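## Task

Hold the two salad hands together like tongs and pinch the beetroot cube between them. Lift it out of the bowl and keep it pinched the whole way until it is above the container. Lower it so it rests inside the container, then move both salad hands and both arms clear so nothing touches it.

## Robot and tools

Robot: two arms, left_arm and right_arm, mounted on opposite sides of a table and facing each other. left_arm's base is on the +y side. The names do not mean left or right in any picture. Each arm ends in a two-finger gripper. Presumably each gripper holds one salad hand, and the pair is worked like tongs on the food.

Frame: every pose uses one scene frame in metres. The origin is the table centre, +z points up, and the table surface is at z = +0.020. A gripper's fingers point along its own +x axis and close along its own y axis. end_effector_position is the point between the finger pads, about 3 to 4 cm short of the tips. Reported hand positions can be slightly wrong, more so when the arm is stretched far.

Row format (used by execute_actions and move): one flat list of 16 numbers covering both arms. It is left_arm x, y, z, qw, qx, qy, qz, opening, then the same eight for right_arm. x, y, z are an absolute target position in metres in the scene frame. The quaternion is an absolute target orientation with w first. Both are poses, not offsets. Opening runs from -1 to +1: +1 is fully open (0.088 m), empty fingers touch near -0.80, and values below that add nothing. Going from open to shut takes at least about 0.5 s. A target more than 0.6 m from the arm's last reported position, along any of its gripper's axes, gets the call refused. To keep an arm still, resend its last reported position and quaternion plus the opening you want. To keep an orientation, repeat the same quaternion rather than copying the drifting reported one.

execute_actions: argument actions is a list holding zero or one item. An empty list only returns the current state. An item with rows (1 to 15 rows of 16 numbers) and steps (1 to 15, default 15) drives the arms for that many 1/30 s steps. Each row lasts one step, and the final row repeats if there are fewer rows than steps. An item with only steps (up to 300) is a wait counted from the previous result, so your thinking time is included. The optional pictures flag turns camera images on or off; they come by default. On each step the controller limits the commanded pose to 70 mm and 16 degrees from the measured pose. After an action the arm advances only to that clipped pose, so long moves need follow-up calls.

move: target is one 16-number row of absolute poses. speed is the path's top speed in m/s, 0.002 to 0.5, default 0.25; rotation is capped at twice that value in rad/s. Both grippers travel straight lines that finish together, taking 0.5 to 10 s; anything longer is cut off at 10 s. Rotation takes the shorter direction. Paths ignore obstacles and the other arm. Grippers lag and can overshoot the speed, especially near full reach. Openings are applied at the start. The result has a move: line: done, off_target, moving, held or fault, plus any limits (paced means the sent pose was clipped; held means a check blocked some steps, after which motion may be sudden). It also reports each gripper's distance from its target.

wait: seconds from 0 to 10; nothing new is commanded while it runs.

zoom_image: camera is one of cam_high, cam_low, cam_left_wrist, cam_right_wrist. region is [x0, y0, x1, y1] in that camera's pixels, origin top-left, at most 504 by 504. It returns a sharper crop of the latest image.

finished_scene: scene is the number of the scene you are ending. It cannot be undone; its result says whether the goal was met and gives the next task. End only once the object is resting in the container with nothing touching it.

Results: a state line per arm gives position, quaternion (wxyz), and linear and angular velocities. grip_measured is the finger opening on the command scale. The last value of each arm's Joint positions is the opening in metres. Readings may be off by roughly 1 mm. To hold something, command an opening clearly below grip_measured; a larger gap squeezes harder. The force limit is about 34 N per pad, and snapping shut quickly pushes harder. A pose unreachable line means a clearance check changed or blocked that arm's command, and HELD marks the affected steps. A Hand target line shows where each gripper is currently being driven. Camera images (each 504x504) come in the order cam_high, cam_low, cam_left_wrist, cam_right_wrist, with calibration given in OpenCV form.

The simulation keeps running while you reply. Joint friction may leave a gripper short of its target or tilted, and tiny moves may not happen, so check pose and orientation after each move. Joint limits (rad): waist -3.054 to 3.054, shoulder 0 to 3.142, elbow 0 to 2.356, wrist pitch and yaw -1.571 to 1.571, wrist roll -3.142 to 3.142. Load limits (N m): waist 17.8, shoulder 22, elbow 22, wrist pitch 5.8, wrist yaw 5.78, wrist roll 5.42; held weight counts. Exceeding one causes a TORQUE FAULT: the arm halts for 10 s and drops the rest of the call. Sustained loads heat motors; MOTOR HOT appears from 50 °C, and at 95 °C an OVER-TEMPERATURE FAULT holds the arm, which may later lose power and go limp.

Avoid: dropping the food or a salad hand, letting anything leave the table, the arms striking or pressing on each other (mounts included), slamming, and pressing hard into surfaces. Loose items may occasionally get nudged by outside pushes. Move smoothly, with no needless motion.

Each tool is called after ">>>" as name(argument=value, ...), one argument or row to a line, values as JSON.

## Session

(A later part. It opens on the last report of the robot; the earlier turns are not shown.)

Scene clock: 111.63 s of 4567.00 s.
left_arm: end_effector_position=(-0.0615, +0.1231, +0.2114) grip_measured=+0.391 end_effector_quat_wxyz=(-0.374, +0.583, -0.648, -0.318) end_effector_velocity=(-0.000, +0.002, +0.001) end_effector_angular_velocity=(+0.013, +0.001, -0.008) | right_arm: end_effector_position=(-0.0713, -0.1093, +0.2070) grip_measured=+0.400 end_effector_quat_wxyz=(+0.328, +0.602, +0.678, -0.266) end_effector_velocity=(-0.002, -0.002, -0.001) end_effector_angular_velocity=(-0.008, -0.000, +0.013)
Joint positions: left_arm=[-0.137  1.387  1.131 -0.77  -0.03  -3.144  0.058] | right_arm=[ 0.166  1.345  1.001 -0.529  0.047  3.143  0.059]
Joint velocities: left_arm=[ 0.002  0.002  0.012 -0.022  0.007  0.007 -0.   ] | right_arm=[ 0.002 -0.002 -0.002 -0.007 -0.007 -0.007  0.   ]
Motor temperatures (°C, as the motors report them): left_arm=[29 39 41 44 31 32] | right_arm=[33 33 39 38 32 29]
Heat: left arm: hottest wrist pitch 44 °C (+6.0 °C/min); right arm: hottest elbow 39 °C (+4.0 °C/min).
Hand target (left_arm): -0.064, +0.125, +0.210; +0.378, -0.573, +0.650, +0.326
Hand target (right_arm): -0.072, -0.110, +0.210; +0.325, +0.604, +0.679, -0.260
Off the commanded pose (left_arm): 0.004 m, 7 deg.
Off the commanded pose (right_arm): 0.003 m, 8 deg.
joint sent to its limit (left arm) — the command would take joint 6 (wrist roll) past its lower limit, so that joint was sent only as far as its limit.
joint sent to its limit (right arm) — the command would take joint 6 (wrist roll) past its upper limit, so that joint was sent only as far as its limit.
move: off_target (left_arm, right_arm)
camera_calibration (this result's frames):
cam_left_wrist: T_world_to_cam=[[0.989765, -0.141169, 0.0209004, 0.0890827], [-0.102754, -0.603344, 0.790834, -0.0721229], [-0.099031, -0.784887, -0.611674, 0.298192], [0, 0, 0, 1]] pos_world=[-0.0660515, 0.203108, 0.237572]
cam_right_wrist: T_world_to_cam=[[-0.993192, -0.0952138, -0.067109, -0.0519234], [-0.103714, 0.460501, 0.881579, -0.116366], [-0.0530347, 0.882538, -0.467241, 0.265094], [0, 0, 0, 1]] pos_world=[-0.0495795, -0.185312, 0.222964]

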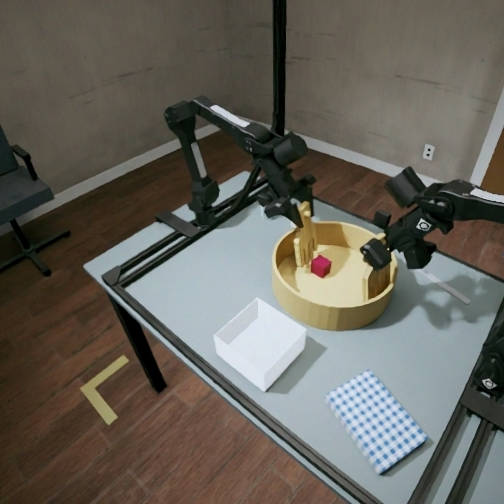

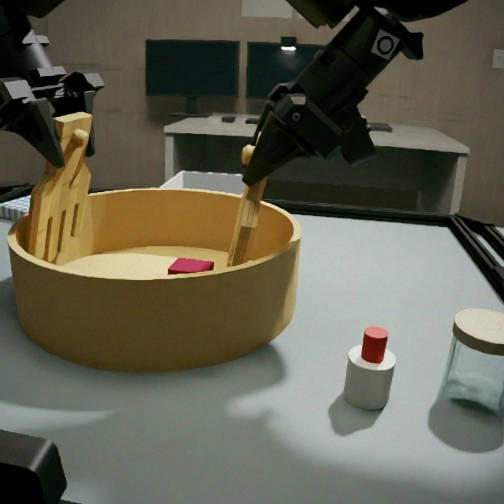

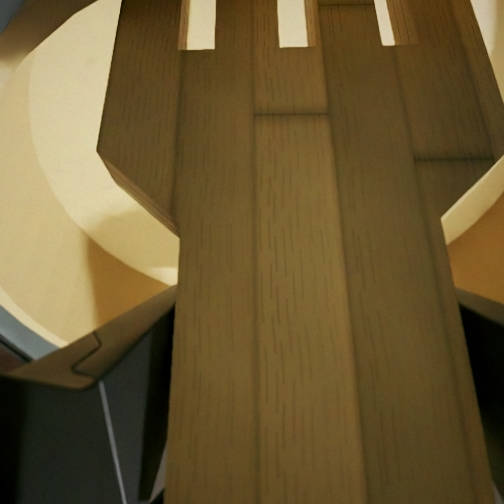

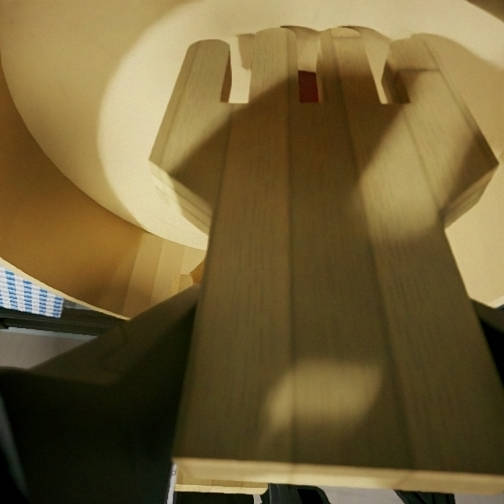

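Wall is further out on this side.

>>> move(
  target=[-0.06,0.185,0.215,0.354,-0.612,0.612,0.354,0.1, -0.072,-0.11,0.21,-0.295,-0.643,-0.643,0.295,-1],
  speed=0.05,
)

>>> move(
  target=[-0.078,0.06,0.215,0.295,-0.643,0.643,0.295,-1, -0.072,-0.11,0.21,-0.295,-0.643,-0.643,0.295,-1],
  speed=0.1,
)

Scene clock: 114.20 s of 4567.00 s.
left_arm: end_effector_position=(-0.0540, +0.1751, +0.2217) grip_measured=+0.391 end_effector_quat_wxyz=(-0.370, +0.585, -0.649, -0.316) end_effector_velocity=(+0.002, +0.003, -0.000) end_effector_angular_velocity=(+0.002, -0.003, +0.013) | right_arm: end_effector_position=(-0.0713, -0.1094, +0.2070) grip_measured=+0.400 end_effector_quat_wxyz=(+0.328, +0.602, +0.678, -0.266) end_effector_velocity=(+0.002, +0.001, +0.001) end_effector_angular_velocity=(+0.009, -0.009, -0.002)
Joint positions: left_arm=[-0.135  1.175  1.018 -0.859 -0.029 -3.145  0.058] | right_arm=[ 0.166  1.344  1.001 -0.529  0.047  3.143  0.059]
Joint velocities: left_arm=[ 0.002 -0.012 -0.007 -0.007 -0.007 -0.007  0.   ] | right_arm=[-0.002 -0.002 -0.002  0.007  0.007 -0.007 -0.   ]
Motor temperatures (°C, as the motors report them): left_arm=[29 39 41 43 31 32] | right_arm=[33 33 38 38 32 29]
Heat: left arm: hottest wrist pitch 43 °C (+5.1 °C/min); right arm: hottest elbow 38 °C (+3.0 °C/min).
Hand target (left_arm): -0.059, +0.185, +0.215; +0.377, -0.568, +0.654, +0.328
Hand target (right_arm): -0.072, -0.110, +0.210; +0.325, +0.604, +0.679, -0.261
Off the commanded pose (left_arm): 0.013 m, 7 deg.
Off the commanded pose (right_arm): 0.003 m, 8 deg.
joint sent to its limit (left arm) — the command would take joint 6 (wrist roll) past its lower limit, so that joint was sent only as far as its limit.
joint sent to its limit (right arm) — the command would take joint 6 (wrist roll) past its upper limit, so that joint was sent only as far as its limit.
move: off_target (left_arm, right_arm)
camera_calibration (this result's frames):
cam_left_wrist: T_world_to_cam=[[0.990063, -0.139211, 0.0198994, 0.0887084], [-0.0997937, -0.595817, 0.796896, -0.05057], [-0.0990803, -0.790963, -0.603789, 0.345348], [0, 0, 0, 1]] pos_world=[-0.0586562, 0.255376, 0.247051]
cam_right_wrist: T_world_to_cam=[[-0.993192, -0.0952138, -0.067109, -0.051918], [-0.103714, 0.460501, 0.881579, -0.1163], [-0.0530347, 0.882538, -0.467241, 0.26517], [0, 0, 0, 1]] pos_world=[-0.0495633, -0.185409, 0.222942]

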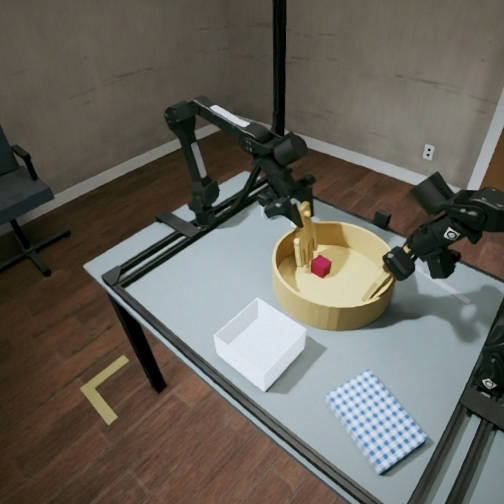

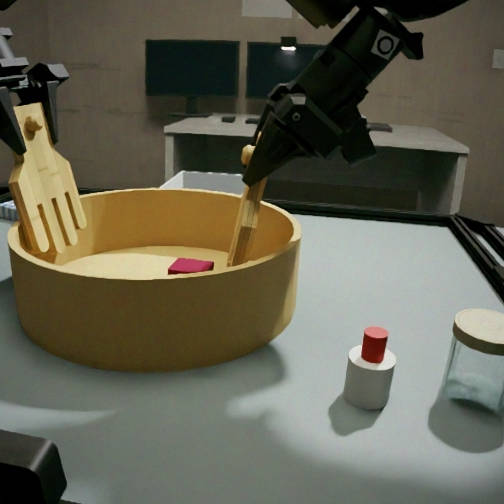

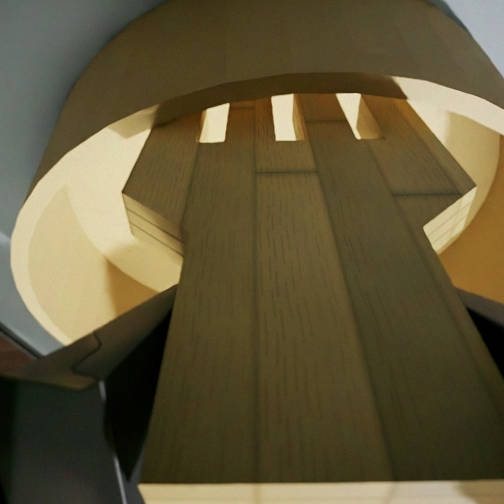

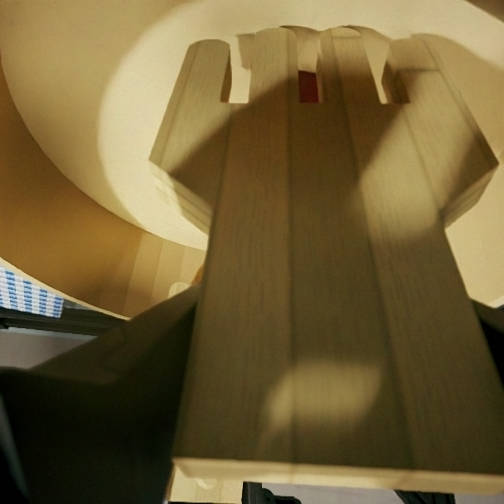

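Scene clock: 115.90 s of 4567.00 s.
left_arm: end_effector_position=(-0.0764, +0.0651, +0.2090) grip_measured=+0.392 end_effector_quat_wxyz=(-0.329, +0.605, -0.674, -0.266) end_effector_velocity=(-0.002, -0.002, -0.001) end_effector_angular_velocity=(-0.004, -0.010, -0.008) | right_arm: end_effector_position=(-0.0713, -0.1094, +0.2070) grip_measured=+0.400 end_effector_quat_wxyz=(+0.328, +0.602, +0.678, -0.266) end_effector_velocity=(-0.002, -0.003, -0.003) end_effector_angular_velocity=(-0.014, +0.000, +0.029)
Joint positions: left_arm=[-0.163  1.518  1.158 -0.514 -0.054 -3.144  0.058] | right_arm=[ 0.166  1.344  1.001 -0.529  0.047  3.143  0.059]
Joint velocities: left_arm=[-0.007  0.007  0.002  0.007 -0.007  0.007 -0.   ] | right_arm=[-0.002 -0.002 -0.007 -0.007 -0.022 -0.022 -0.   ]
Motor temperatures (°C, as the motors report them): left_arm=[29 39 41 43 31 32] | right_arm=[33 33 38 38 32 29]
Heat: left arm: hottest wrist pitch 43 °C (+5.0 °C/min); right arm: hottest elbow 38 °C (+2.0 °C/min).
Hand target (left_arm): -0.078, +0.060, +0.215; +0.324, -0.609, +0.676, +0.259
Hand target (right_arm): -0.072, -0.110, +0.210; +0.325, +0.604, +0.679, -0.261
Off the commanded pose (left_arm): 0.008 m, 8 deg.
Off the commanded pose (right_arm): 0.003 m, 8 deg.
joint sent to its limit (left arm) — the command would take joint 6 (wrist roll) past its lower limit, so that joint was sent only as far as its limit.
joint sent to its limit (right arm) — the command would take joint 6 (wrist roll) past its upper limit, so that joint was sent only as far as its limit.
move: off_target (left_arm, right_arm)
camera_calibration (this result's frames):
cam_left_wrist: T_world_to_cam=[[0.988108, -0.148499, 0.0398847, 0.0921331], [-0.106486, -0.473759, 0.874193, -0.132801], [-0.110921, -0.868044, -0.483938, 0.22754], [0, 0, 0, 1]] pos_world=[-0.0799399, 0.148281, 0.222535]
cam_right_wrist: T_world_to_cam=[[-0.993192, -0.0952138, -0.067109, -0.051918], [-0.103714, 0.460501, 0.881579, -0.1163], [-0.0530347, 0.882538, -0.467241, 0.26517], [0, 0, 0, 1]] pos_world=[-0.0495633, -0.185409, 0.222942]

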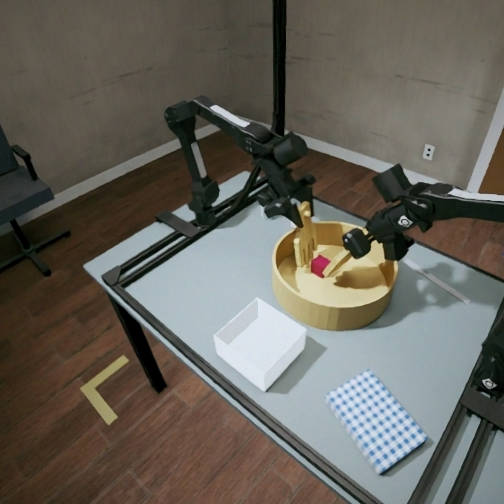

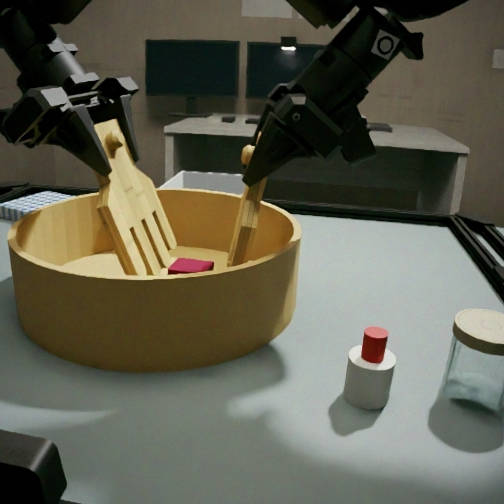

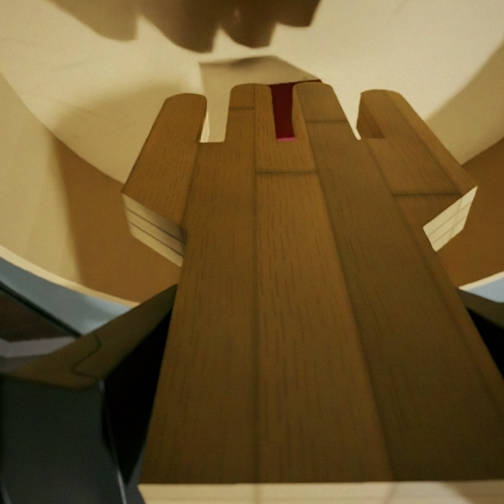

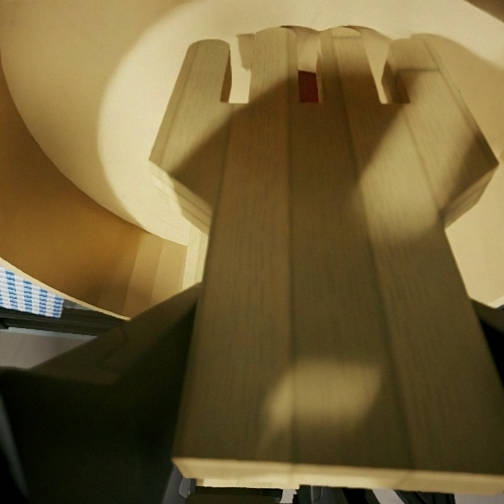

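>>> move(
  target=[-0.078,0.055,0.193,0.335,-0.622,0.622,0.335,-1, -0.072,-0.1,0.2,-0.295,-0.643,-0.643,0.295,-1],
  speed=0.04,
)

>>> zoom_image(
  camera="cam_high",
  region=[270, 200, 380, 310],
)

Scene clock: 118.77 s of 4567.00 s.
left_arm: end_effector_position=(-0.0776, +0.0591, +0.1891) grip_measured=+0.392 end_effector_quat_wxyz=(-0.368, +0.584, -0.657, -0.302) end_effector_velocity=(-0.002, -0.001, +0.001) end_effector_angular_velocity=(+0.004, +0.010, -0.000) | right_arm: end_effector_position=(-0.0724, -0.1007, +0.2015) grip_measured=+0.400 end_effector_quat_wxyz=(+0.324, +0.605, +0.679, -0.261) end_effector_velocity=(+0.000, -0.002, -0.001) end_effector_angular_velocity=(-0.008, -0.001, +0.008)
Joint positions: left_arm=[-0.159  1.622  1.245 -0.616 -0.041 -3.144  0.058] | right_arm=[ 0.166  1.374  0.994 -0.479  0.05   3.143  0.059]
Joint velocities: left_arm=[-0.002  0.007  0.012 -0.007  0.007 -0.007 -0.   ] | right_arm=[-0.002 -0.002 -0.002 -0.007 -0.007 -0.007 -0.   ]
Motor temperatures (°C, as the motors report them): left_arm=[29 39 41 43 31 32] | right_arm=[33 33 38 38 32 29]
Heat: left arm: hottest wrist pitch 43 °C (+4.0 °C/min); right arm: hottest elbow 38 °C (+2.0 °C/min).
Hand target (left_arm): -0.078, +0.055, +0.193; +0.363, -0.585, +0.659, +0.301
Hand target (right_arm): -0.072, -0.100, +0.200; +0.325, +0.606, +0.678, -0.261
Off the commanded pose (left_arm): 0.006 m, 8 deg.
Off the commanded pose (right_arm): 0.002 m, 8 deg.
joint sent to its limit (left arm) — the command would take joint 6 (wrist roll) past its lower limit, so that joint was sent only as far as its limit.
joint sent to its limit (right arm) — the command would take joint 6 (wrist roll) past its upper limit, so that joint was sent only as far as its limit.
move: off_target (left_arm, right_arm)
camera_calibration (this result's frames):
cam_left_wrist: T_world_to_cam=[[0.987237, -0.156344, 0.0303198, 0.0953829], [-0.115822, -0.574178, 0.810496, -0.101109], [-0.109308, -0.803664, -0.584958, 0.227961], [0, 0, 0, 1]] pos_world=[-0.0809584, 0.140062, 0.212404]
cam_right_wrist: T_world_to_cam=[[-0.993369, -0.0928062, -0.0678564, -0.0521817], [-0.102547, 0.448416, 0.887923, -0.117985], [-0.0519769, 0.888994, -0.45496, 0.253136], [0, 0, 0, 1]] pos_world=[-0.0507775, -0.176973, 0.216387]

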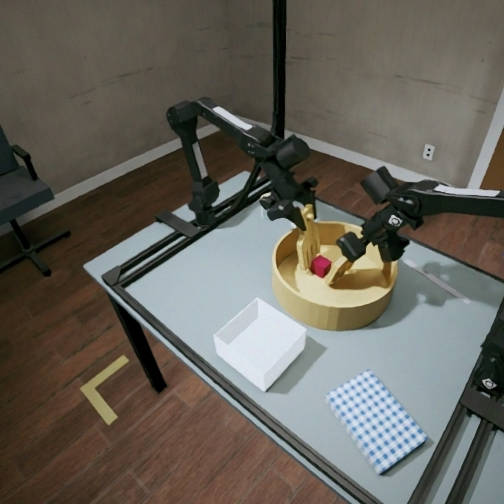

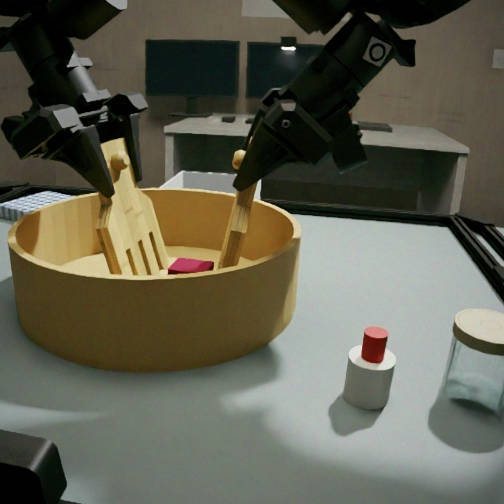

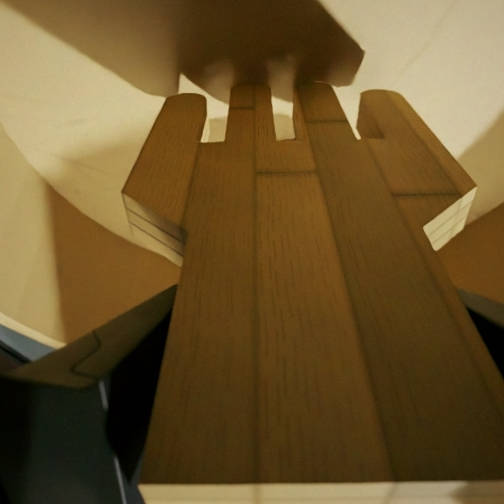

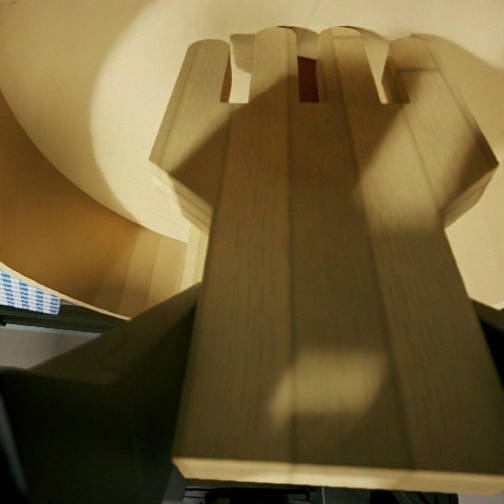

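Region (270, 200, 380, 310) of cam_high's 504x504 image, scaled by 4.582, with more detail than that image has.

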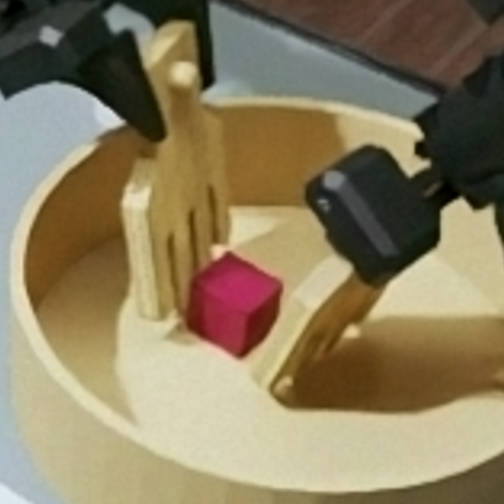

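>>> move(
  target=[-0.078,0.036,0.199,0.316,-0.632,0.632,0.316,-1, -0.072,-0.084,0.204,-0.295,-0.643,-0.643,0.295,-1],
  speed=0.03,
)

Scene clock: 122.00 s of 4567.00 s.
left_arm: end_effector_position=(-0.0788, +0.0460, +0.1896) grip_measured=+0.392 end_effector_quat_wxyz=(-0.357, +0.590, -0.662, -0.295) end_effector_velocity=(-0.001, +0.005, -0.003) end_effector_angular_velocity=(+0.021, -0.005, +0.003) | right_arm: end_effector_position=(-0.0726, -0.0910, +0.1966) grip_measured=+0.400 end_effector_quat_wxyz=(+0.332, +0.602, +0.674, -0.269) end_effector_velocity=(-0.001, +0.002, +0.001) end_effector_angular_velocity=(+0.007, +0.002, +0.008)
Joint positions: left_arm=[-0.156  1.653  1.265 -0.576 -0.04  -3.144  0.058] | right_arm=[ 0.163  1.429  1.035 -0.489  0.05   3.143  0.059]
Joint velocities: left_arm=[-0.007 -0.002 -0.002 -0.022 -0.007 -0.007  0.   ] | right_arm=[-0.002  0.002  0.002  0.007 -0.007 -0.007 -0.   ]
Motor temperatures (°C, as the motors report them): left_arm=[29 39 42 43 31 32] | right_arm=[33 33 39 38 32 29]
Heat: left arm: hottest wrist pitch 43 °C (+4.0 °C/min); right arm: hottest elbow 39 °C (+3.0 °C/min).
Hand target (left_arm): -0.078, +0.036, +0.199; +0.344, -0.598, +0.666, +0.284
Hand target (right_arm): -0.071, -0.084, +0.204; +0.322, +0.608, +0.676, -0.262
Off the commanded pose (left_arm): 0.014 m, 8 deg.
Off the commanded pose (right_arm): 0.010 m, 8 deg.
joint sent to its limit (left arm) — the command would take joint 6 (wrist roll) past its lower limit, so that joint was sent only as far as its limit.
joint sent to its limit (right arm) — the command would take joint 6 (wrist roll) past its upper limit, so that joint was sent only as far as its limit.
move: off_target (left_arm, right_arm)
camera_calibration (this result's frames):
cam_left_wrist: T_world_to_cam=[[0.987709, -0.153411, 0.0299422, 0.0944703], [-0.110573, -0.550384, 0.827557, -0.113103], [-0.110476, -0.820696, -0.560582, 0.213657], [0, 0, 0, 1]] pos_world=[-0.0822113, 0.12759, 0.210543]
cam_right_wrist: T_world_to_cam=[[-0.993431, -0.0907509, -0.0697012, -0.0512689], [-0.104485, 0.471048, 0.875897, -0.113724], [-0.0466559, 0.877427, -0.477437, 0.245987], [0, 0, 0, 1]] pos_world=[-0.0513379, -0.166919, 0.21348]

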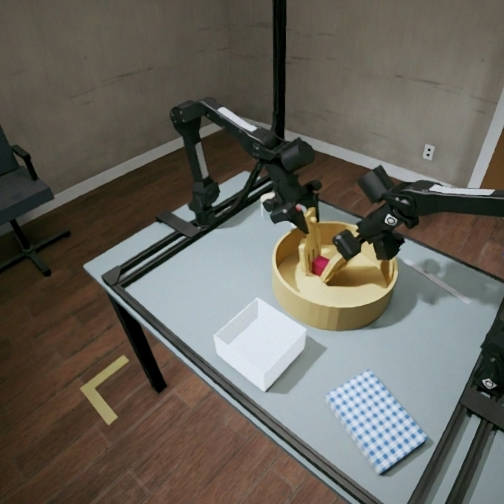

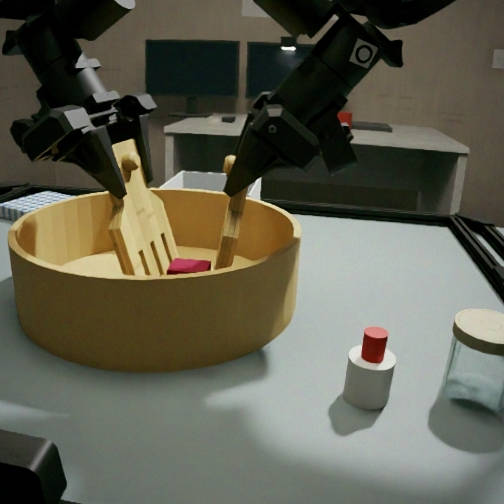

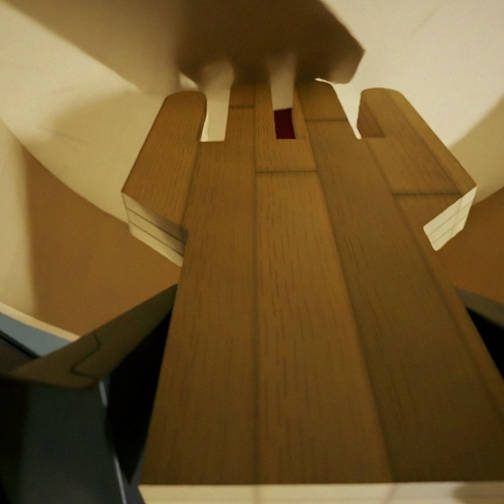

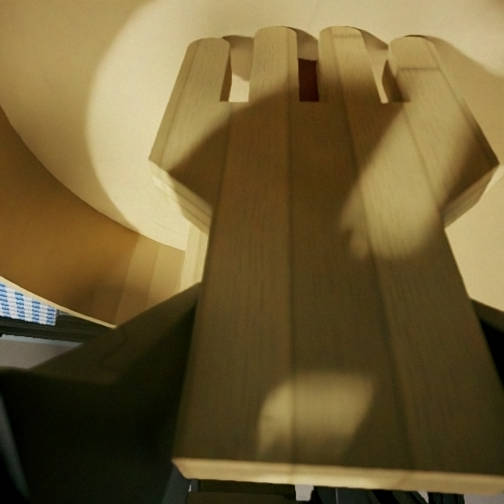

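>>> move(
  target=[-0.078,0.024,0.203,0.316,-0.632,0.632,0.316,-1, -0.072,-0.078,0.208,-0.295,-0.643,-0.643,0.295,-1],
  speed=0.02,
)

>>> execute_actions(
  actions=[
    {"rows":[[-0.078,0.023,0.205,0.316,-0.632,0.632,0.316,-1,-0.072,-0.077,0.21,-0.295,-0.643,-0.643,0.295,-1],[-0.078,0.023,0.207,0.316,-0.632,0.632,0.316,-1,-0.072,-0.077,0.212,-0.295,-0.643,-0.643,0.295,-1],[-0.078,0.023,0.209,0.316,-0.632,0.632,0.316,-1,-0.072,-0.077,0.214,-0.295,-0.643,-0.643,0.295,-1],[-0.078,0.023,0.211,0.316,-0.632,0.632,0.316,-1,-0.072,-0.077,0.216,-0.295,-0.643,-0.643,0.295,-1],[-0.078,0.022,0.213,0.316,-0.632,0.632,0.316,-1,-0.072,-0.076,0.218,-0.295,-0.643,-0.643,0.295,-1],[-0.078,0.022,0.215,0.316,-0.632,0.632,0.316,-1,-0.072,-0.076,0.22,-0.295,-0.643,-0.643,0.295,-1],[-0.078,0.022,0.217,0.316,-0.632,0.632,0.316,-1,-0.072,-0.076,0.222,-0.295,-0.643,-0.643,0.295,-1],[-0.078,0.022,0.219,0.316,-0.632,0.632,0.316,-1,-0.072,-0.076,0.224,-0.295,-0.643,-0.643,0.295,-1],[-0.078,0.022,0.221,0.316,-0.632,0.632,0.316,-1,-0.072,-0.076,0.226,-0.295,-0.643,-0.643,0.295,-1],[-0.078,0.022,0.223,0.316,-0.632,0.632,0.316,-1,-0.072,-0.076,0.228,-0.295,-0.643,-0.643,0.295,-1],[-0.078,0.022,0.225,0.316,-0.632,0.632,0.316,-1,-0.072,-0.076,0.23,-0.295,-0.643,-0.643,0.295,-1]]},
  ],
)

Scene clock: 126.37 s of 4567.00 s.
left_arm: end_effector_position=(-0.0798, +0.0335, +0.1924) grip_measured=+0.391 end_effector_quat_wxyz=(-0.357, +0.590, -0.661, -0.295) end_effector_velocity=(-0.002, +0.001, -0.001) end_effector_angular_velocity=(+0.009, +0.009, -0.001) | right_arm: end_effector_position=(-0.0725, -0.0860, +0.1980) grip_measured=+0.400 end_effector_quat_wxyz=(+0.335, +0.602, +0.672, -0.272) end_effector_velocity=(-0.000, -0.001, -0.001) end_effector_angular_velocity=(-0.007, -0.009, +0.019)
Joint positions: left_arm=[-0.154  1.698  1.327 -0.591 -0.04  -3.144  0.058] | right_arm=[ 0.16   1.453  1.066 -0.507  0.05   3.143  0.059]
Joint velocities: left_arm=[-0.002  0.002  0.002 -0.007  0.007 -0.007 -0.   ] | right_arm=[-0.002  0.002  0.002 -0.007 -0.007 -0.022  0.   ]
Motor temperatures (°C, as the motors report them): left_arm=[29 39 42 43 31 32] | right_arm=[33 33 39 39 32 29]
Heat: left arm: hottest wrist pitch 43 °C (+3.0 °C/min); right arm: hottest elbow 39 °C (+3.0 °C/min).
Hand target (left_arm): -0.078, +0.024, +0.203; +0.343, -0.600, +0.665, +0.284
Hand target (right_arm): -0.072, -0.078, +0.208; +0.322, +0.609, +0.676, -0.263
Off the commanded pose (left_arm): 0.014 m, 8 deg.
Off the commanded pose (right_arm): 0.013 m, 8 deg.
joint sent to its limit (left arm) — the command would take joint 6 (wrist roll) past its lower limit, so that joint was sent only as far as its limit.
joint sent to its limit (right arm) — the command would take joint 6 (wrist roll) past its upper limit, so that joint was sent only as far as its limit.
move: off_target (left_arm, right_arm)
camera_calibration (this result's frames):
cam_left_wrist: T_world_to_cam=[[0.988035, -0.151355, 0.0296283, 0.0935121], [-0.109128, -0.55034, 0.827778, -0.122353], [-0.108983, -0.821108, -0.560272, 0.204902], [0, 0, 0, 1]] pos_world=[-0.0834146, 0.115065, 0.213311]
cam_right_wrist: T_world_to_cam=[[-0.99353, -0.0891363, -0.070378, -0.050397], [-0.104737, 0.479511, 0.871263, -0.115635], [-0.0439142, 0.872997, -0.485744, 0.243801], [0, 0, 0, 1]] pos_world=[-0.0514759, -0.161881, 0.215627]

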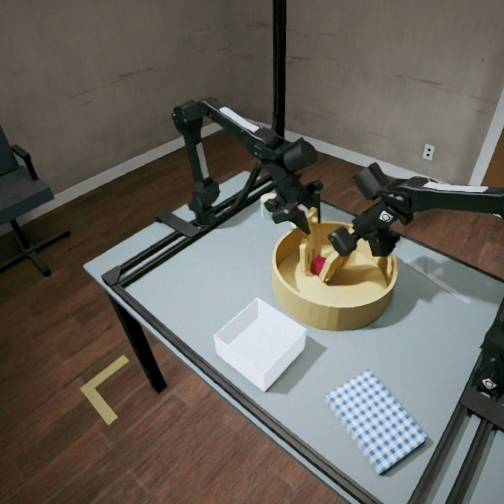

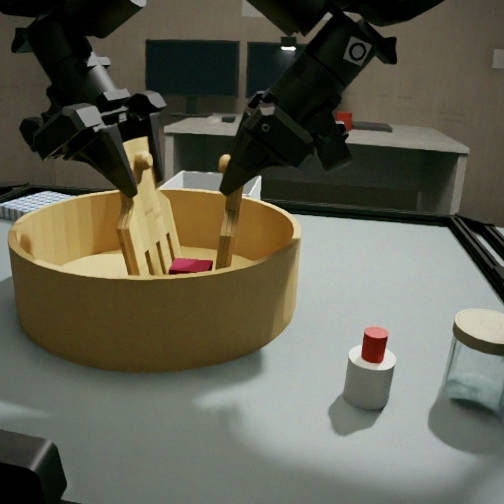

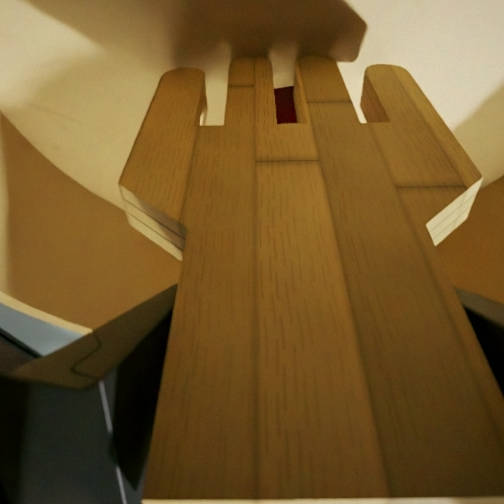

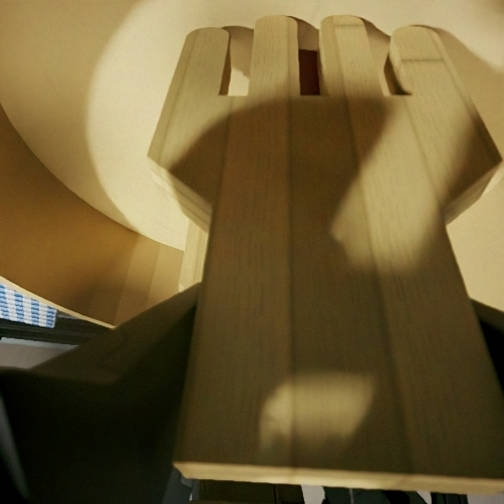

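Scene clock: 126.87 s of 4567.00 s.
left_arm: end_effector_position=(-0.0798, +0.0305, +0.2106) grip_measured=+0.392 end_effector_quat_wxyz=(-0.357, +0.591, -0.661, -0.295) end_effector_velocity=(-0.000, -0.003, +0.025) end_effector_angular_velocity=(-0.013, +0.000, +0.008) | right_arm: end_effector_position=(-0.0707, -0.0843, +0.2136) grip_measured=+0.401 end_effector_quat_wxyz=(+0.338, +0.602, +0.669, -0.276) end_effector_velocity=(-0.000, +0.001, +0.023) end_effector_angular_velocity=(-0.003, +0.001, +0.008)
Joint positions: left_arm=[-0.153  1.703  1.404 -0.665 -0.04  -3.144  0.058] | right_arm=[ 0.155  1.458  1.138 -0.584  0.05   3.143  0.059]
Joint velocities: left_arm=[-0.002 -0.002  0.09  -0.081 -0.007 -0.007  0.   ] | right_arm=[-0.002 -0.002  0.09  -0.095 -0.007 -0.007 -0.001]
Motor temperatures (°C, as the motors report them): left_arm=[29 39 42 43 31 32] | right_arm=[33 33 39 39 32 29]
Heat: left arm: hottest wrist pitch 43 °C (+3.0 °C/min); right arm: hottest elbow 39 °C (+3.0 °C/min).
Hand target (left_arm): -0.078, +0.022, +0.225; +0.343, -0.601, +0.664, +0.284
Hand target (right_arm): -0.071, -0.076, +0.230; +0.321, +0.609, +0.676, -0.263
Off the commanded pose (left_arm): 0.017 m, 8 deg.
Off the commanded pose (right_arm): 0.018 m, 8 deg.
joint sent to its limit (left arm) — the command would take joint 6 (wrist roll) past its lower limit, so that joint was sent only as far as its limit.
joint sent to its limit (right arm) — the command would take joint 6 (wrist roll) past its upper limit, so that joint was sent only as far as its limit.
Steps of this call (steps 1 to 15: all 15 steps of this action). Readings (end_effector_position):
1: left_arm (-0.0798, +0.0333, +0.1925) | right_arm (-0.0725, -0.0860, +0.1980)
2: left_arm (-0.0797, +0.0330, +0.1929) | right_arm (-0.0724, -0.0858, +0.1984)
4: left_arm (-0.0795, +0.0322, +0.1944) | right_arm (-0.0720, -0.0856, +0.1992)
8: left_arm (-0.0796, +0.0313, +0.2006) | right_arm (-0.0710, -0.0853, +0.2038)
15: the state above
camera_calibration (this result's frames):
cam_left_wrist: T_world_to_cam=[[0.988208, -0.150224, 0.0296283, 0.0924645], [-0.108498, -0.550464, 0.827778, -0.139027], [-0.108043, -0.821232, -0.560272, 0.212751], [0, 0, 0, 1]] pos_world=[-0.0834722, 0.112079, 0.231543]
cam_right_wrist: T_world_to_cam=[[-0.993879, -0.0845488, -0.0711017, -0.0468766], [-0.103556, 0.488904, 0.866169, -0.127967], [-0.0384717, 0.868231, -0.494667, 0.251877], [0, 0, 0, 1]] pos_world=[-0.0501514, -0.160087, 0.232104]

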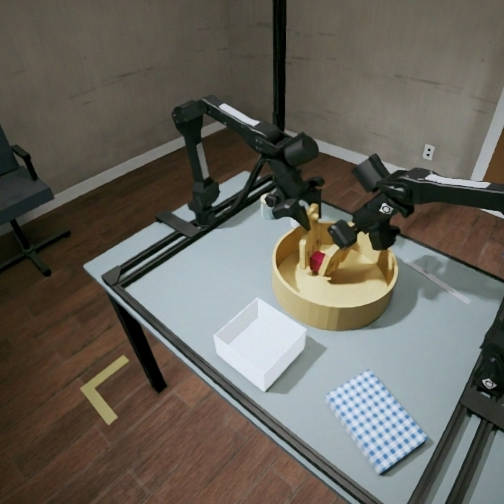

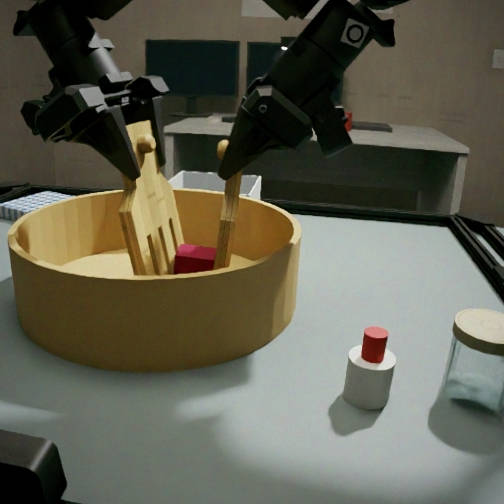

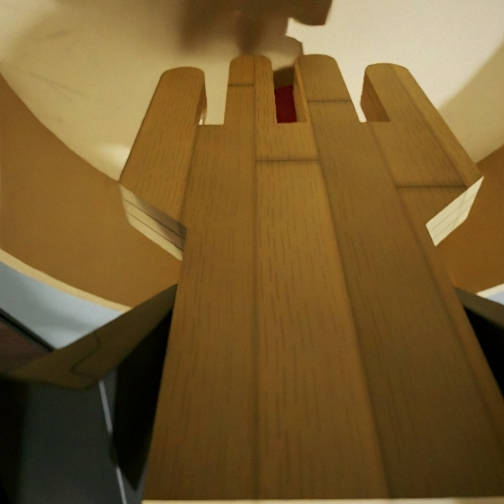

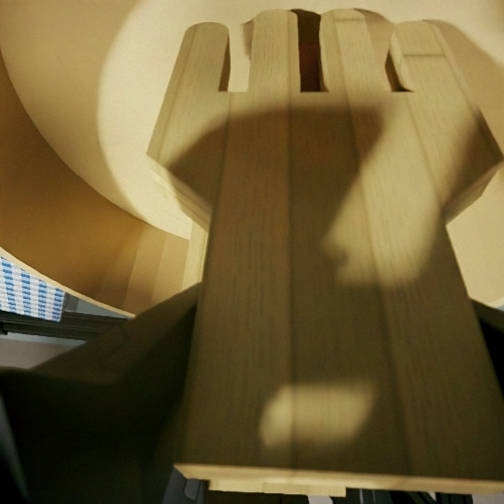

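Lifted cleanly. Continue.

>>> execute_actions(
  actions=[
    {"rows":[[-0.078,0.022,0.228,0.316,-0.632,0.632,0.316,-1,-0.072,-0.076,0.233,-0.295,-0.643,-0.643,0.295,-1],[-0.078,0.022,0.231,0.316,-0.632,0.632,0.316,-1,-0.072,-0.076,0.236,-0.295,-0.643,-0.643,0.295,-1],[-0.078,0.022,0.234,0.316,-0.632,0.632,0.316,-1,-0.072,-0.076,0.239,-0.295,-0.643,-0.643,0.295,-1],[-0.078,0.022,0.237,0.316,-0.632,0.632,0.316,-1,-0.072,-0.076,0.242,-0.295,-0.643,-0.643,0.295,-1],[-0.078,0.022,0.24,0.316,-0.632,0.632,0.316,-1,-0.072,-0.076,0.245,-0.295,-0.643,-0.643,0.295,-1],[-0.078,0.022,0.243,0.316,-0.632,0.632,0.316,-1,-0.072,-0.076,0.248,-0.295,-0.643,-0.643,0.295,-1],[-0.078,0.022,0.246,0.316,-0.632,0.632,0.316,-1,-0.072,-0.075,0.252,-0.295,-0.643,-0.643,0.295,-1],[-0.078,0.022,0.249,0.316,-0.632,0.632,0.316,-1,-0.072,-0.075,0.255,-0.295,-0.643,-0.643,0.295,-1],[-0.078,0.022,0.252,0.316,-0.632,0.632,0.316,-1,-0.072,-0.075,0.258,-0.295,-0.643,-0.643,0.295,-1],[-0.078,0.022,0.255,0.316,-0.632,0.632,0.316,-1,-0.072,-0.075,0.261,-0.295,-0.643,-0.643,0.295,-1],[-0.078,0.022,0.258,0.316,-0.632,0.632,0.316,-1,-0.072,-0.075,0.264,-0.295,-0.643,-0.643,0.295,-1],[-0.078,0.022,0.261,0.316,-0.632,0.632,0.316,-1,-0.072,-0.075,0.267,-0.295,-0.643,-0.643,0.295,-1],[-0.078,0.022,0.264,0.316,-0.632,0.632,0.316,-1,-0.072,-0.075,0.27,-0.295,-0.643,-0.643,0.295,-1]]},
  ],
)

Scene clock: 128.40 s of 4567.00 s.
left_arm: end_effector_position=(-0.0799, +0.0298, +0.2469) grip_measured=+0.392 end_effector_quat_wxyz=(-0.355, +0.592, -0.662, -0.294) end_effector_velocity=(-0.000, -0.001, +0.073) end_effector_angular_velocity=(-0.044, -0.016, -0.001) | right_arm: end_effector_position=(-0.0710, -0.0827, +0.2511) grip_measured=+0.401 end_effector_quat_wxyz=(+0.336, +0.603, +0.670, -0.274) end_effector_velocity=(-0.002, +0.013, +0.083) end_effector_angular_velocity=(+0.103, +0.017, +0.008)
Joint positions: left_arm=[-0.153  1.704  1.547 -0.801 -0.04  -3.144  0.058] | right_arm=[ 0.155  1.459  1.284 -0.723  0.05   3.143  0.059]
Joint velocities: left_arm=[-0.007 -0.002  0.266 -0.227 -0.022  0.007 -0.   ] | right_arm=[-0.002 -0.002  0.271 -0.168 -0.007 -0.007 -0.   ]
Motor temperatures (°C, as the motors report them): left_arm=[29 40 42 43 31 32] | right_arm=[33 34 39 39 32 29]
Heat: left arm: hottest wrist pitch 43 °C (+3.0 °C/min); right arm: hottest elbow 39 °C (+2.0 °C/min).
Hand target (left_arm): -0.078, +0.022, +0.264; +0.341, -0.601, +0.665, +0.283
Hand target (right_arm): -0.072, -0.075, +0.270; +0.320, +0.610, +0.676, -0.262
Off the commanded pose (left_arm): 0.019 m, 8 deg.
Off the commanded pose (right_arm): 0.020 m, 8 deg.
joint sent to its limit (left arm) — the command would take joint 6 (wrist roll) past its lower limit, so that joint was sent only as far as its limit.
joint sent to its limit (right arm) — the command would take joint 6 (wrist roll) past its upper limit, so that joint was sent only as far as its limit.
Steps of this call (steps 1 to 31: nothing new was sent; steps 32 to 46: all 15 steps of this action). Readings (end_effector_position):
32: left_arm (-0.0799, +0.0299, +0.2141) | right_arm (-0.0709, -0.0835, +0.2172)
33: left_arm (-0.0799, +0.0298, +0.2148) | right_arm (-0.0709, -0.0835, +0.2181)
35: left_arm (-0.0799, +0.0298, +0.2179) | right_arm (-0.0709, -0.0835, +0.2210)
39: left_arm (-0.0799, +0.0298, +0.2270) | right_arm (-0.0709, -0.0834, +0.2305)
46: the state above
camera_calibration (this result's frames):
cam_left_wrist: T_world_to_cam=[[0.988232, -0.150068, 0.0296162, 0.0913906], [-0.107823, -0.546087, 0.83076, -0.170291], [-0.108497, -0.824177, -0.555842, 0.231464], [0, 0, 0, 1]] pos_world=[-0.0835632, 0.111489, 0.267422]
cam_right_wrist: T_world_to_cam=[[-0.993954, -0.0840681, -0.07062, -0.0444112], [-0.102636, 0.483016, 0.869575, -0.162522], [-0.0389929, 0.871566, -0.488724, 0.267766], [0, 0, 0, 1]] pos_world=[-0.0503823, -0.158609, 0.269052]

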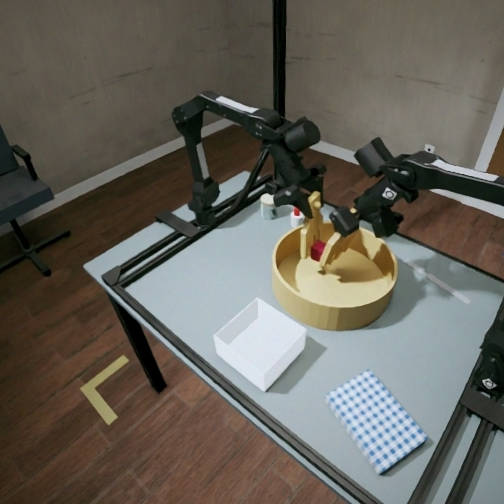

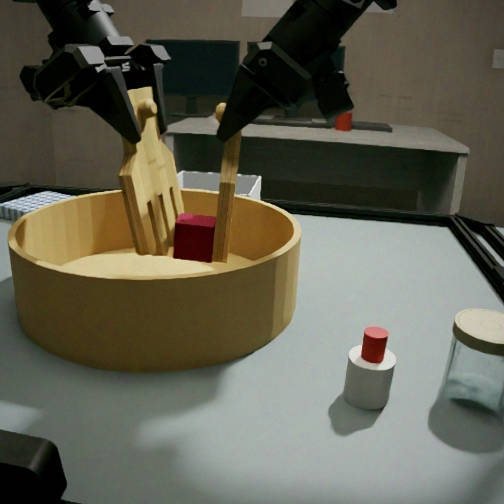

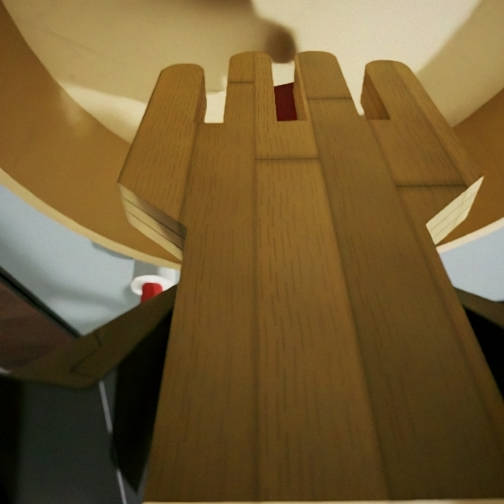

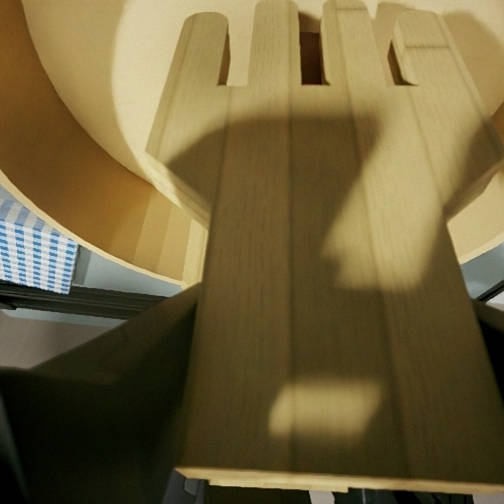

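>>> execute_actions(
  actions=[
    {"rows":[[-0.078,0.022,0.267,0.316,-0.632,0.632,0.316,-1,-0.072,-0.075,0.273,-0.295,-0.643,-0.643,0.295,-1],[-0.078,0.022,0.27,0.316,-0.632,0.632,0.316,-1,-0.072,-0.075,0.276,-0.295,-0.643,-0.643,0.295,-1],[-0.078,0.022,0.273,0.316,-0.632,0.632,0.316,-1,-0.072,-0.075,0.279,-0.295,-0.643,-0.643,0.295,-1],[-0.078,0.022,0.276,0.316,-0.632,0.632,0.316,-1,-0.072,-0.075,0.282,-0.295,-0.643,-0.643,0.295,-1],[-0.078,0.022,0.279,0.316,-0.632,0.632,0.316,-1,-0.072,-0.075,0.285,-0.295,-0.643,-0.643,0.295,-1],[-0.078,0.022,0.282,0.316,-0.632,0.632,0.316,-1,-0.072,-0.075,0.288,-0.295,-0.643,-0.643,0.295,-1],[-0.078,0.022,0.285,0.316,-0.632,0.632,0.316,-1,-0.072,-0.075,0.291,-0.295,-0.643,-0.643,0.295,-1],[-0.078,0.022,0.288,0.316,-0.632,0.632,0.316,-1,-0.072,-0.075,0.294,-0.295,-0.643,-0.643,0.295,-1],[-0.078,0.022,0.291,0.316,-0.632,0.632,0.316,-1,-0.072,-0.075,0.297,-0.295,-0.643,-0.643,0.295,-1],[-0.078,0.022,0.294,0.316,-0.632,0.632,0.316,-1,-0.072,-0.075,0.3,-0.295,-0.643,-0.643,0.295,-1],[-0.078,0.022,0.297,0.316,-0.632,0.632,0.316,-1,-0.072,-0.075,0.303,-0.295,-0.643,-0.643,0.295,-1],[-0.078,0.022,0.3,0.316,-0.632,0.632,0.316,-1,-0.072,-0.075,0.306,-0.295,-0.643,-0.643,0.295,-1],[-0.078,0.022,0.303,0.316,-0.632,0.632,0.316,-1,-0.072,-0.075,0.309,-0.295,-0.643,-0.643,0.295,-1]]},
  ],
  pictures=false,
)

>>> move(
  target=[-0.02,0.021,0.303,0.316,-0.632,0.632,0.316,-1,-0.014,-0.074,0.309,-0.295,-0.643,-0.643,0.295,-1],
  speed=0.04,
)

Scene clock: 130.23 s of 4567.00 s.
left_arm: end_effector_position=(-0.0800, +0.0291, +0.2881) grip_measured=+0.392 end_effector_quat_wxyz=(-0.352, +0.593, -0.663, -0.292) end_effector_velocity=(-0.004, +0.002, +0.062) end_effector_angular_velocity=(-0.010, +0.021, +0.006) | right_arm: end_effector_position=(-0.0712, -0.0814, +0.2930) grip_measured=+0.401 end_effector_quat_wxyz=(+0.333, +0.604, +0.671, -0.272) end_effector_velocity=(-0.001, +0.004, +0.069) end_effector_angular_velocity=(+0.051, -0.000, +0.019)
Joint positions: left_arm=[-0.153  1.727  1.736 -0.958 -0.04  -3.144  0.058] | right_arm=[ 0.155  1.48   1.466 -0.874  0.05   3.143  0.059]
Joint velocities: left_arm=[-0.007  0.046  0.3   -0.242  0.007 -0.022 -0.   ] | right_arm=[-0.002  0.037  0.286 -0.198 -0.007 -0.022 -0.   ]
Motor temperatures (°C, as the motors report them): left_arm=[29 40 43 44 31 32] | right_arm=[33 34 40 39 32 29]
Heat: left arm: hottest wrist pitch 44 °C (+4.1 °C/min); right arm: hottest elbow 40 °C (+3.0 °C/min).
Hand target (left_arm): -0.078, +0.022, +0.303; +0.341, -0.602, +0.665, +0.282
Hand target (right_arm): -0.072, -0.075, +0.309; +0.320, +0.610, +0.676, -0.261
Off the commanded pose (left_arm): 0.017 m, 8 deg.
Off the commanded pose (right_arm): 0.017 m, 7 deg.
joint sent to its limit (left arm) — the command would take joint 6 (wrist roll) past its lower limit, so that joint was sent only as far as its limit.
joint sent to its limit (right arm) — the command would take joint 6 (wrist roll) past its upper limit, so that joint was sent only as far as its limit.
Steps of this call (steps 1 to 40: nothing new was sent; steps 41 to 55: all 15 steps of this action). Readings (end_effector_position):
41: left_arm (-0.0800, +0.0288, +0.2551) | right_arm (-0.0712, -0.0811, +0.2598)
42: left_arm (-0.0801, +0.0286, +0.2559) | right_arm (-0.0713, -0.0810, +0.2606)
44: left_arm (-0.0801, +0.0283, +0.2585) | right_arm (-0.0713, -0.0808, +0.2634)
48: left_arm (-0.0800, +0.0286, +0.2685) | right_arm (-0.0712, -0.0812, +0.2734)
55: the state above

Scene clock: 132.53 s of 4567.00 s.
left_arm: end_effector_position=(-0.0209, +0.0232, +0.2986) grip_measured=+0.392 end_effector_quat_wxyz=(-0.320, +0.631, -0.630, -0.319) end_effector_velocity=(+0.000, +0.001, +0.001) end_effector_angular_velocity=(+0.002, -0.002, +0.008) | right_arm: end_effector_position=(-0.0147, -0.0760, +0.3039) grip_measured=+0.400 end_effector_quat_wxyz=(+0.299, +0.641, +0.640, -0.300) end_effector_velocity=(-0.001, +0.000, +0.005) end_effector_angular_velocity=(+0.017, +0.012, +0.012)
Joint positions: left_arm=[-0.004  1.736  1.784 -0.986 -0.004 -3.144  0.058] | right_arm=[-0.018  1.488  1.511 -0.898 -0.011  3.129  0.059]
Joint velocities: left_arm=[-0.002 -0.002  0.002 -0.007 -0.007 -0.007 -0.   ] | right_arm=[-0.007 -0.007  0.002  0.007 -0.022 -0.007  0.   ]
Motor temperatures (°C, as the motors report them): left_arm=[29 40 43 43 31 32] | right_arm=[33 34 40 39 32 29]
Heat: left arm: hottest elbow 43 °C (+2.0 °C/min); right arm: hottest elbow 40 °C (+3.0 °C/min).
Hand target (left_arm): -0.020, +0.021, +0.303; -0.316, +0.632, -0.633, -0.316
Hand target (right_arm): -0.014, -0.074, +0.309; +0.294, +0.643, +0.643, -0.296
Off the commanded pose (left_arm): 0.005 m, 1 deg.
Off the commanded pose (right_arm): 0.006 m, 1 deg.
move: done
camera_calibration (this result's frames):
cam_left_wrist: T_world_to_cam=[[0.999762, -0.021788, 0.000644656, 0.0364919], [-0.0123067, -0.539799, 0.841704, -0.211946], [-0.0179911, -0.841512, -0.539939, 0.258708], [0, 0, 0, 1]] pos_world=[-0.0344372, 0.104093, 0.318059]
cam_right_wrist: T_world_to_cam=[[-0.998663, 0.0404521, -0.0321883, 0.0136016], [-0.00923147, 0.473094, 0.880964, -0.208678], [0.0508649, 0.880083, -0.472088, 0.286844], [0, 0, 0, 1]] pos_world=[-0.00293324, -0.154273, 0.319691]

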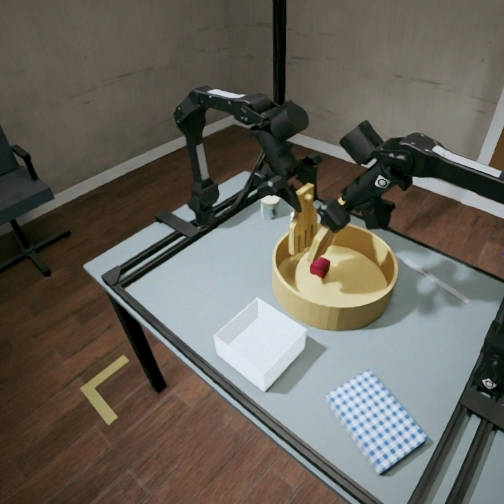

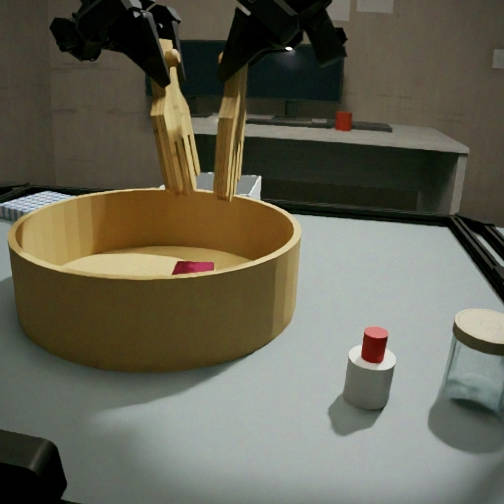

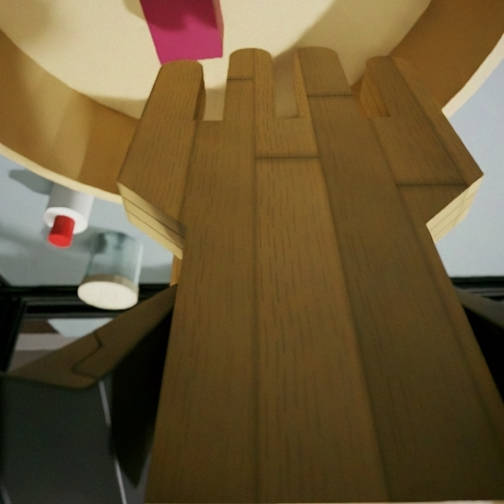

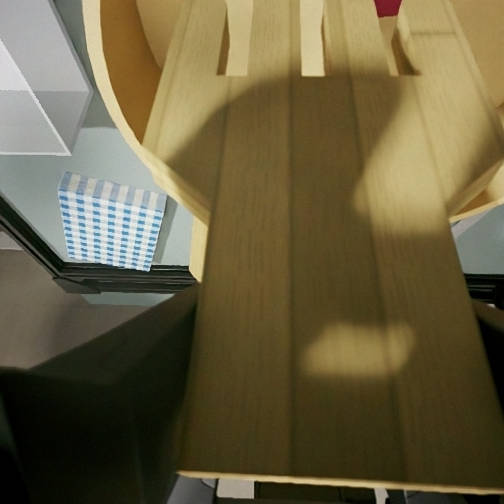

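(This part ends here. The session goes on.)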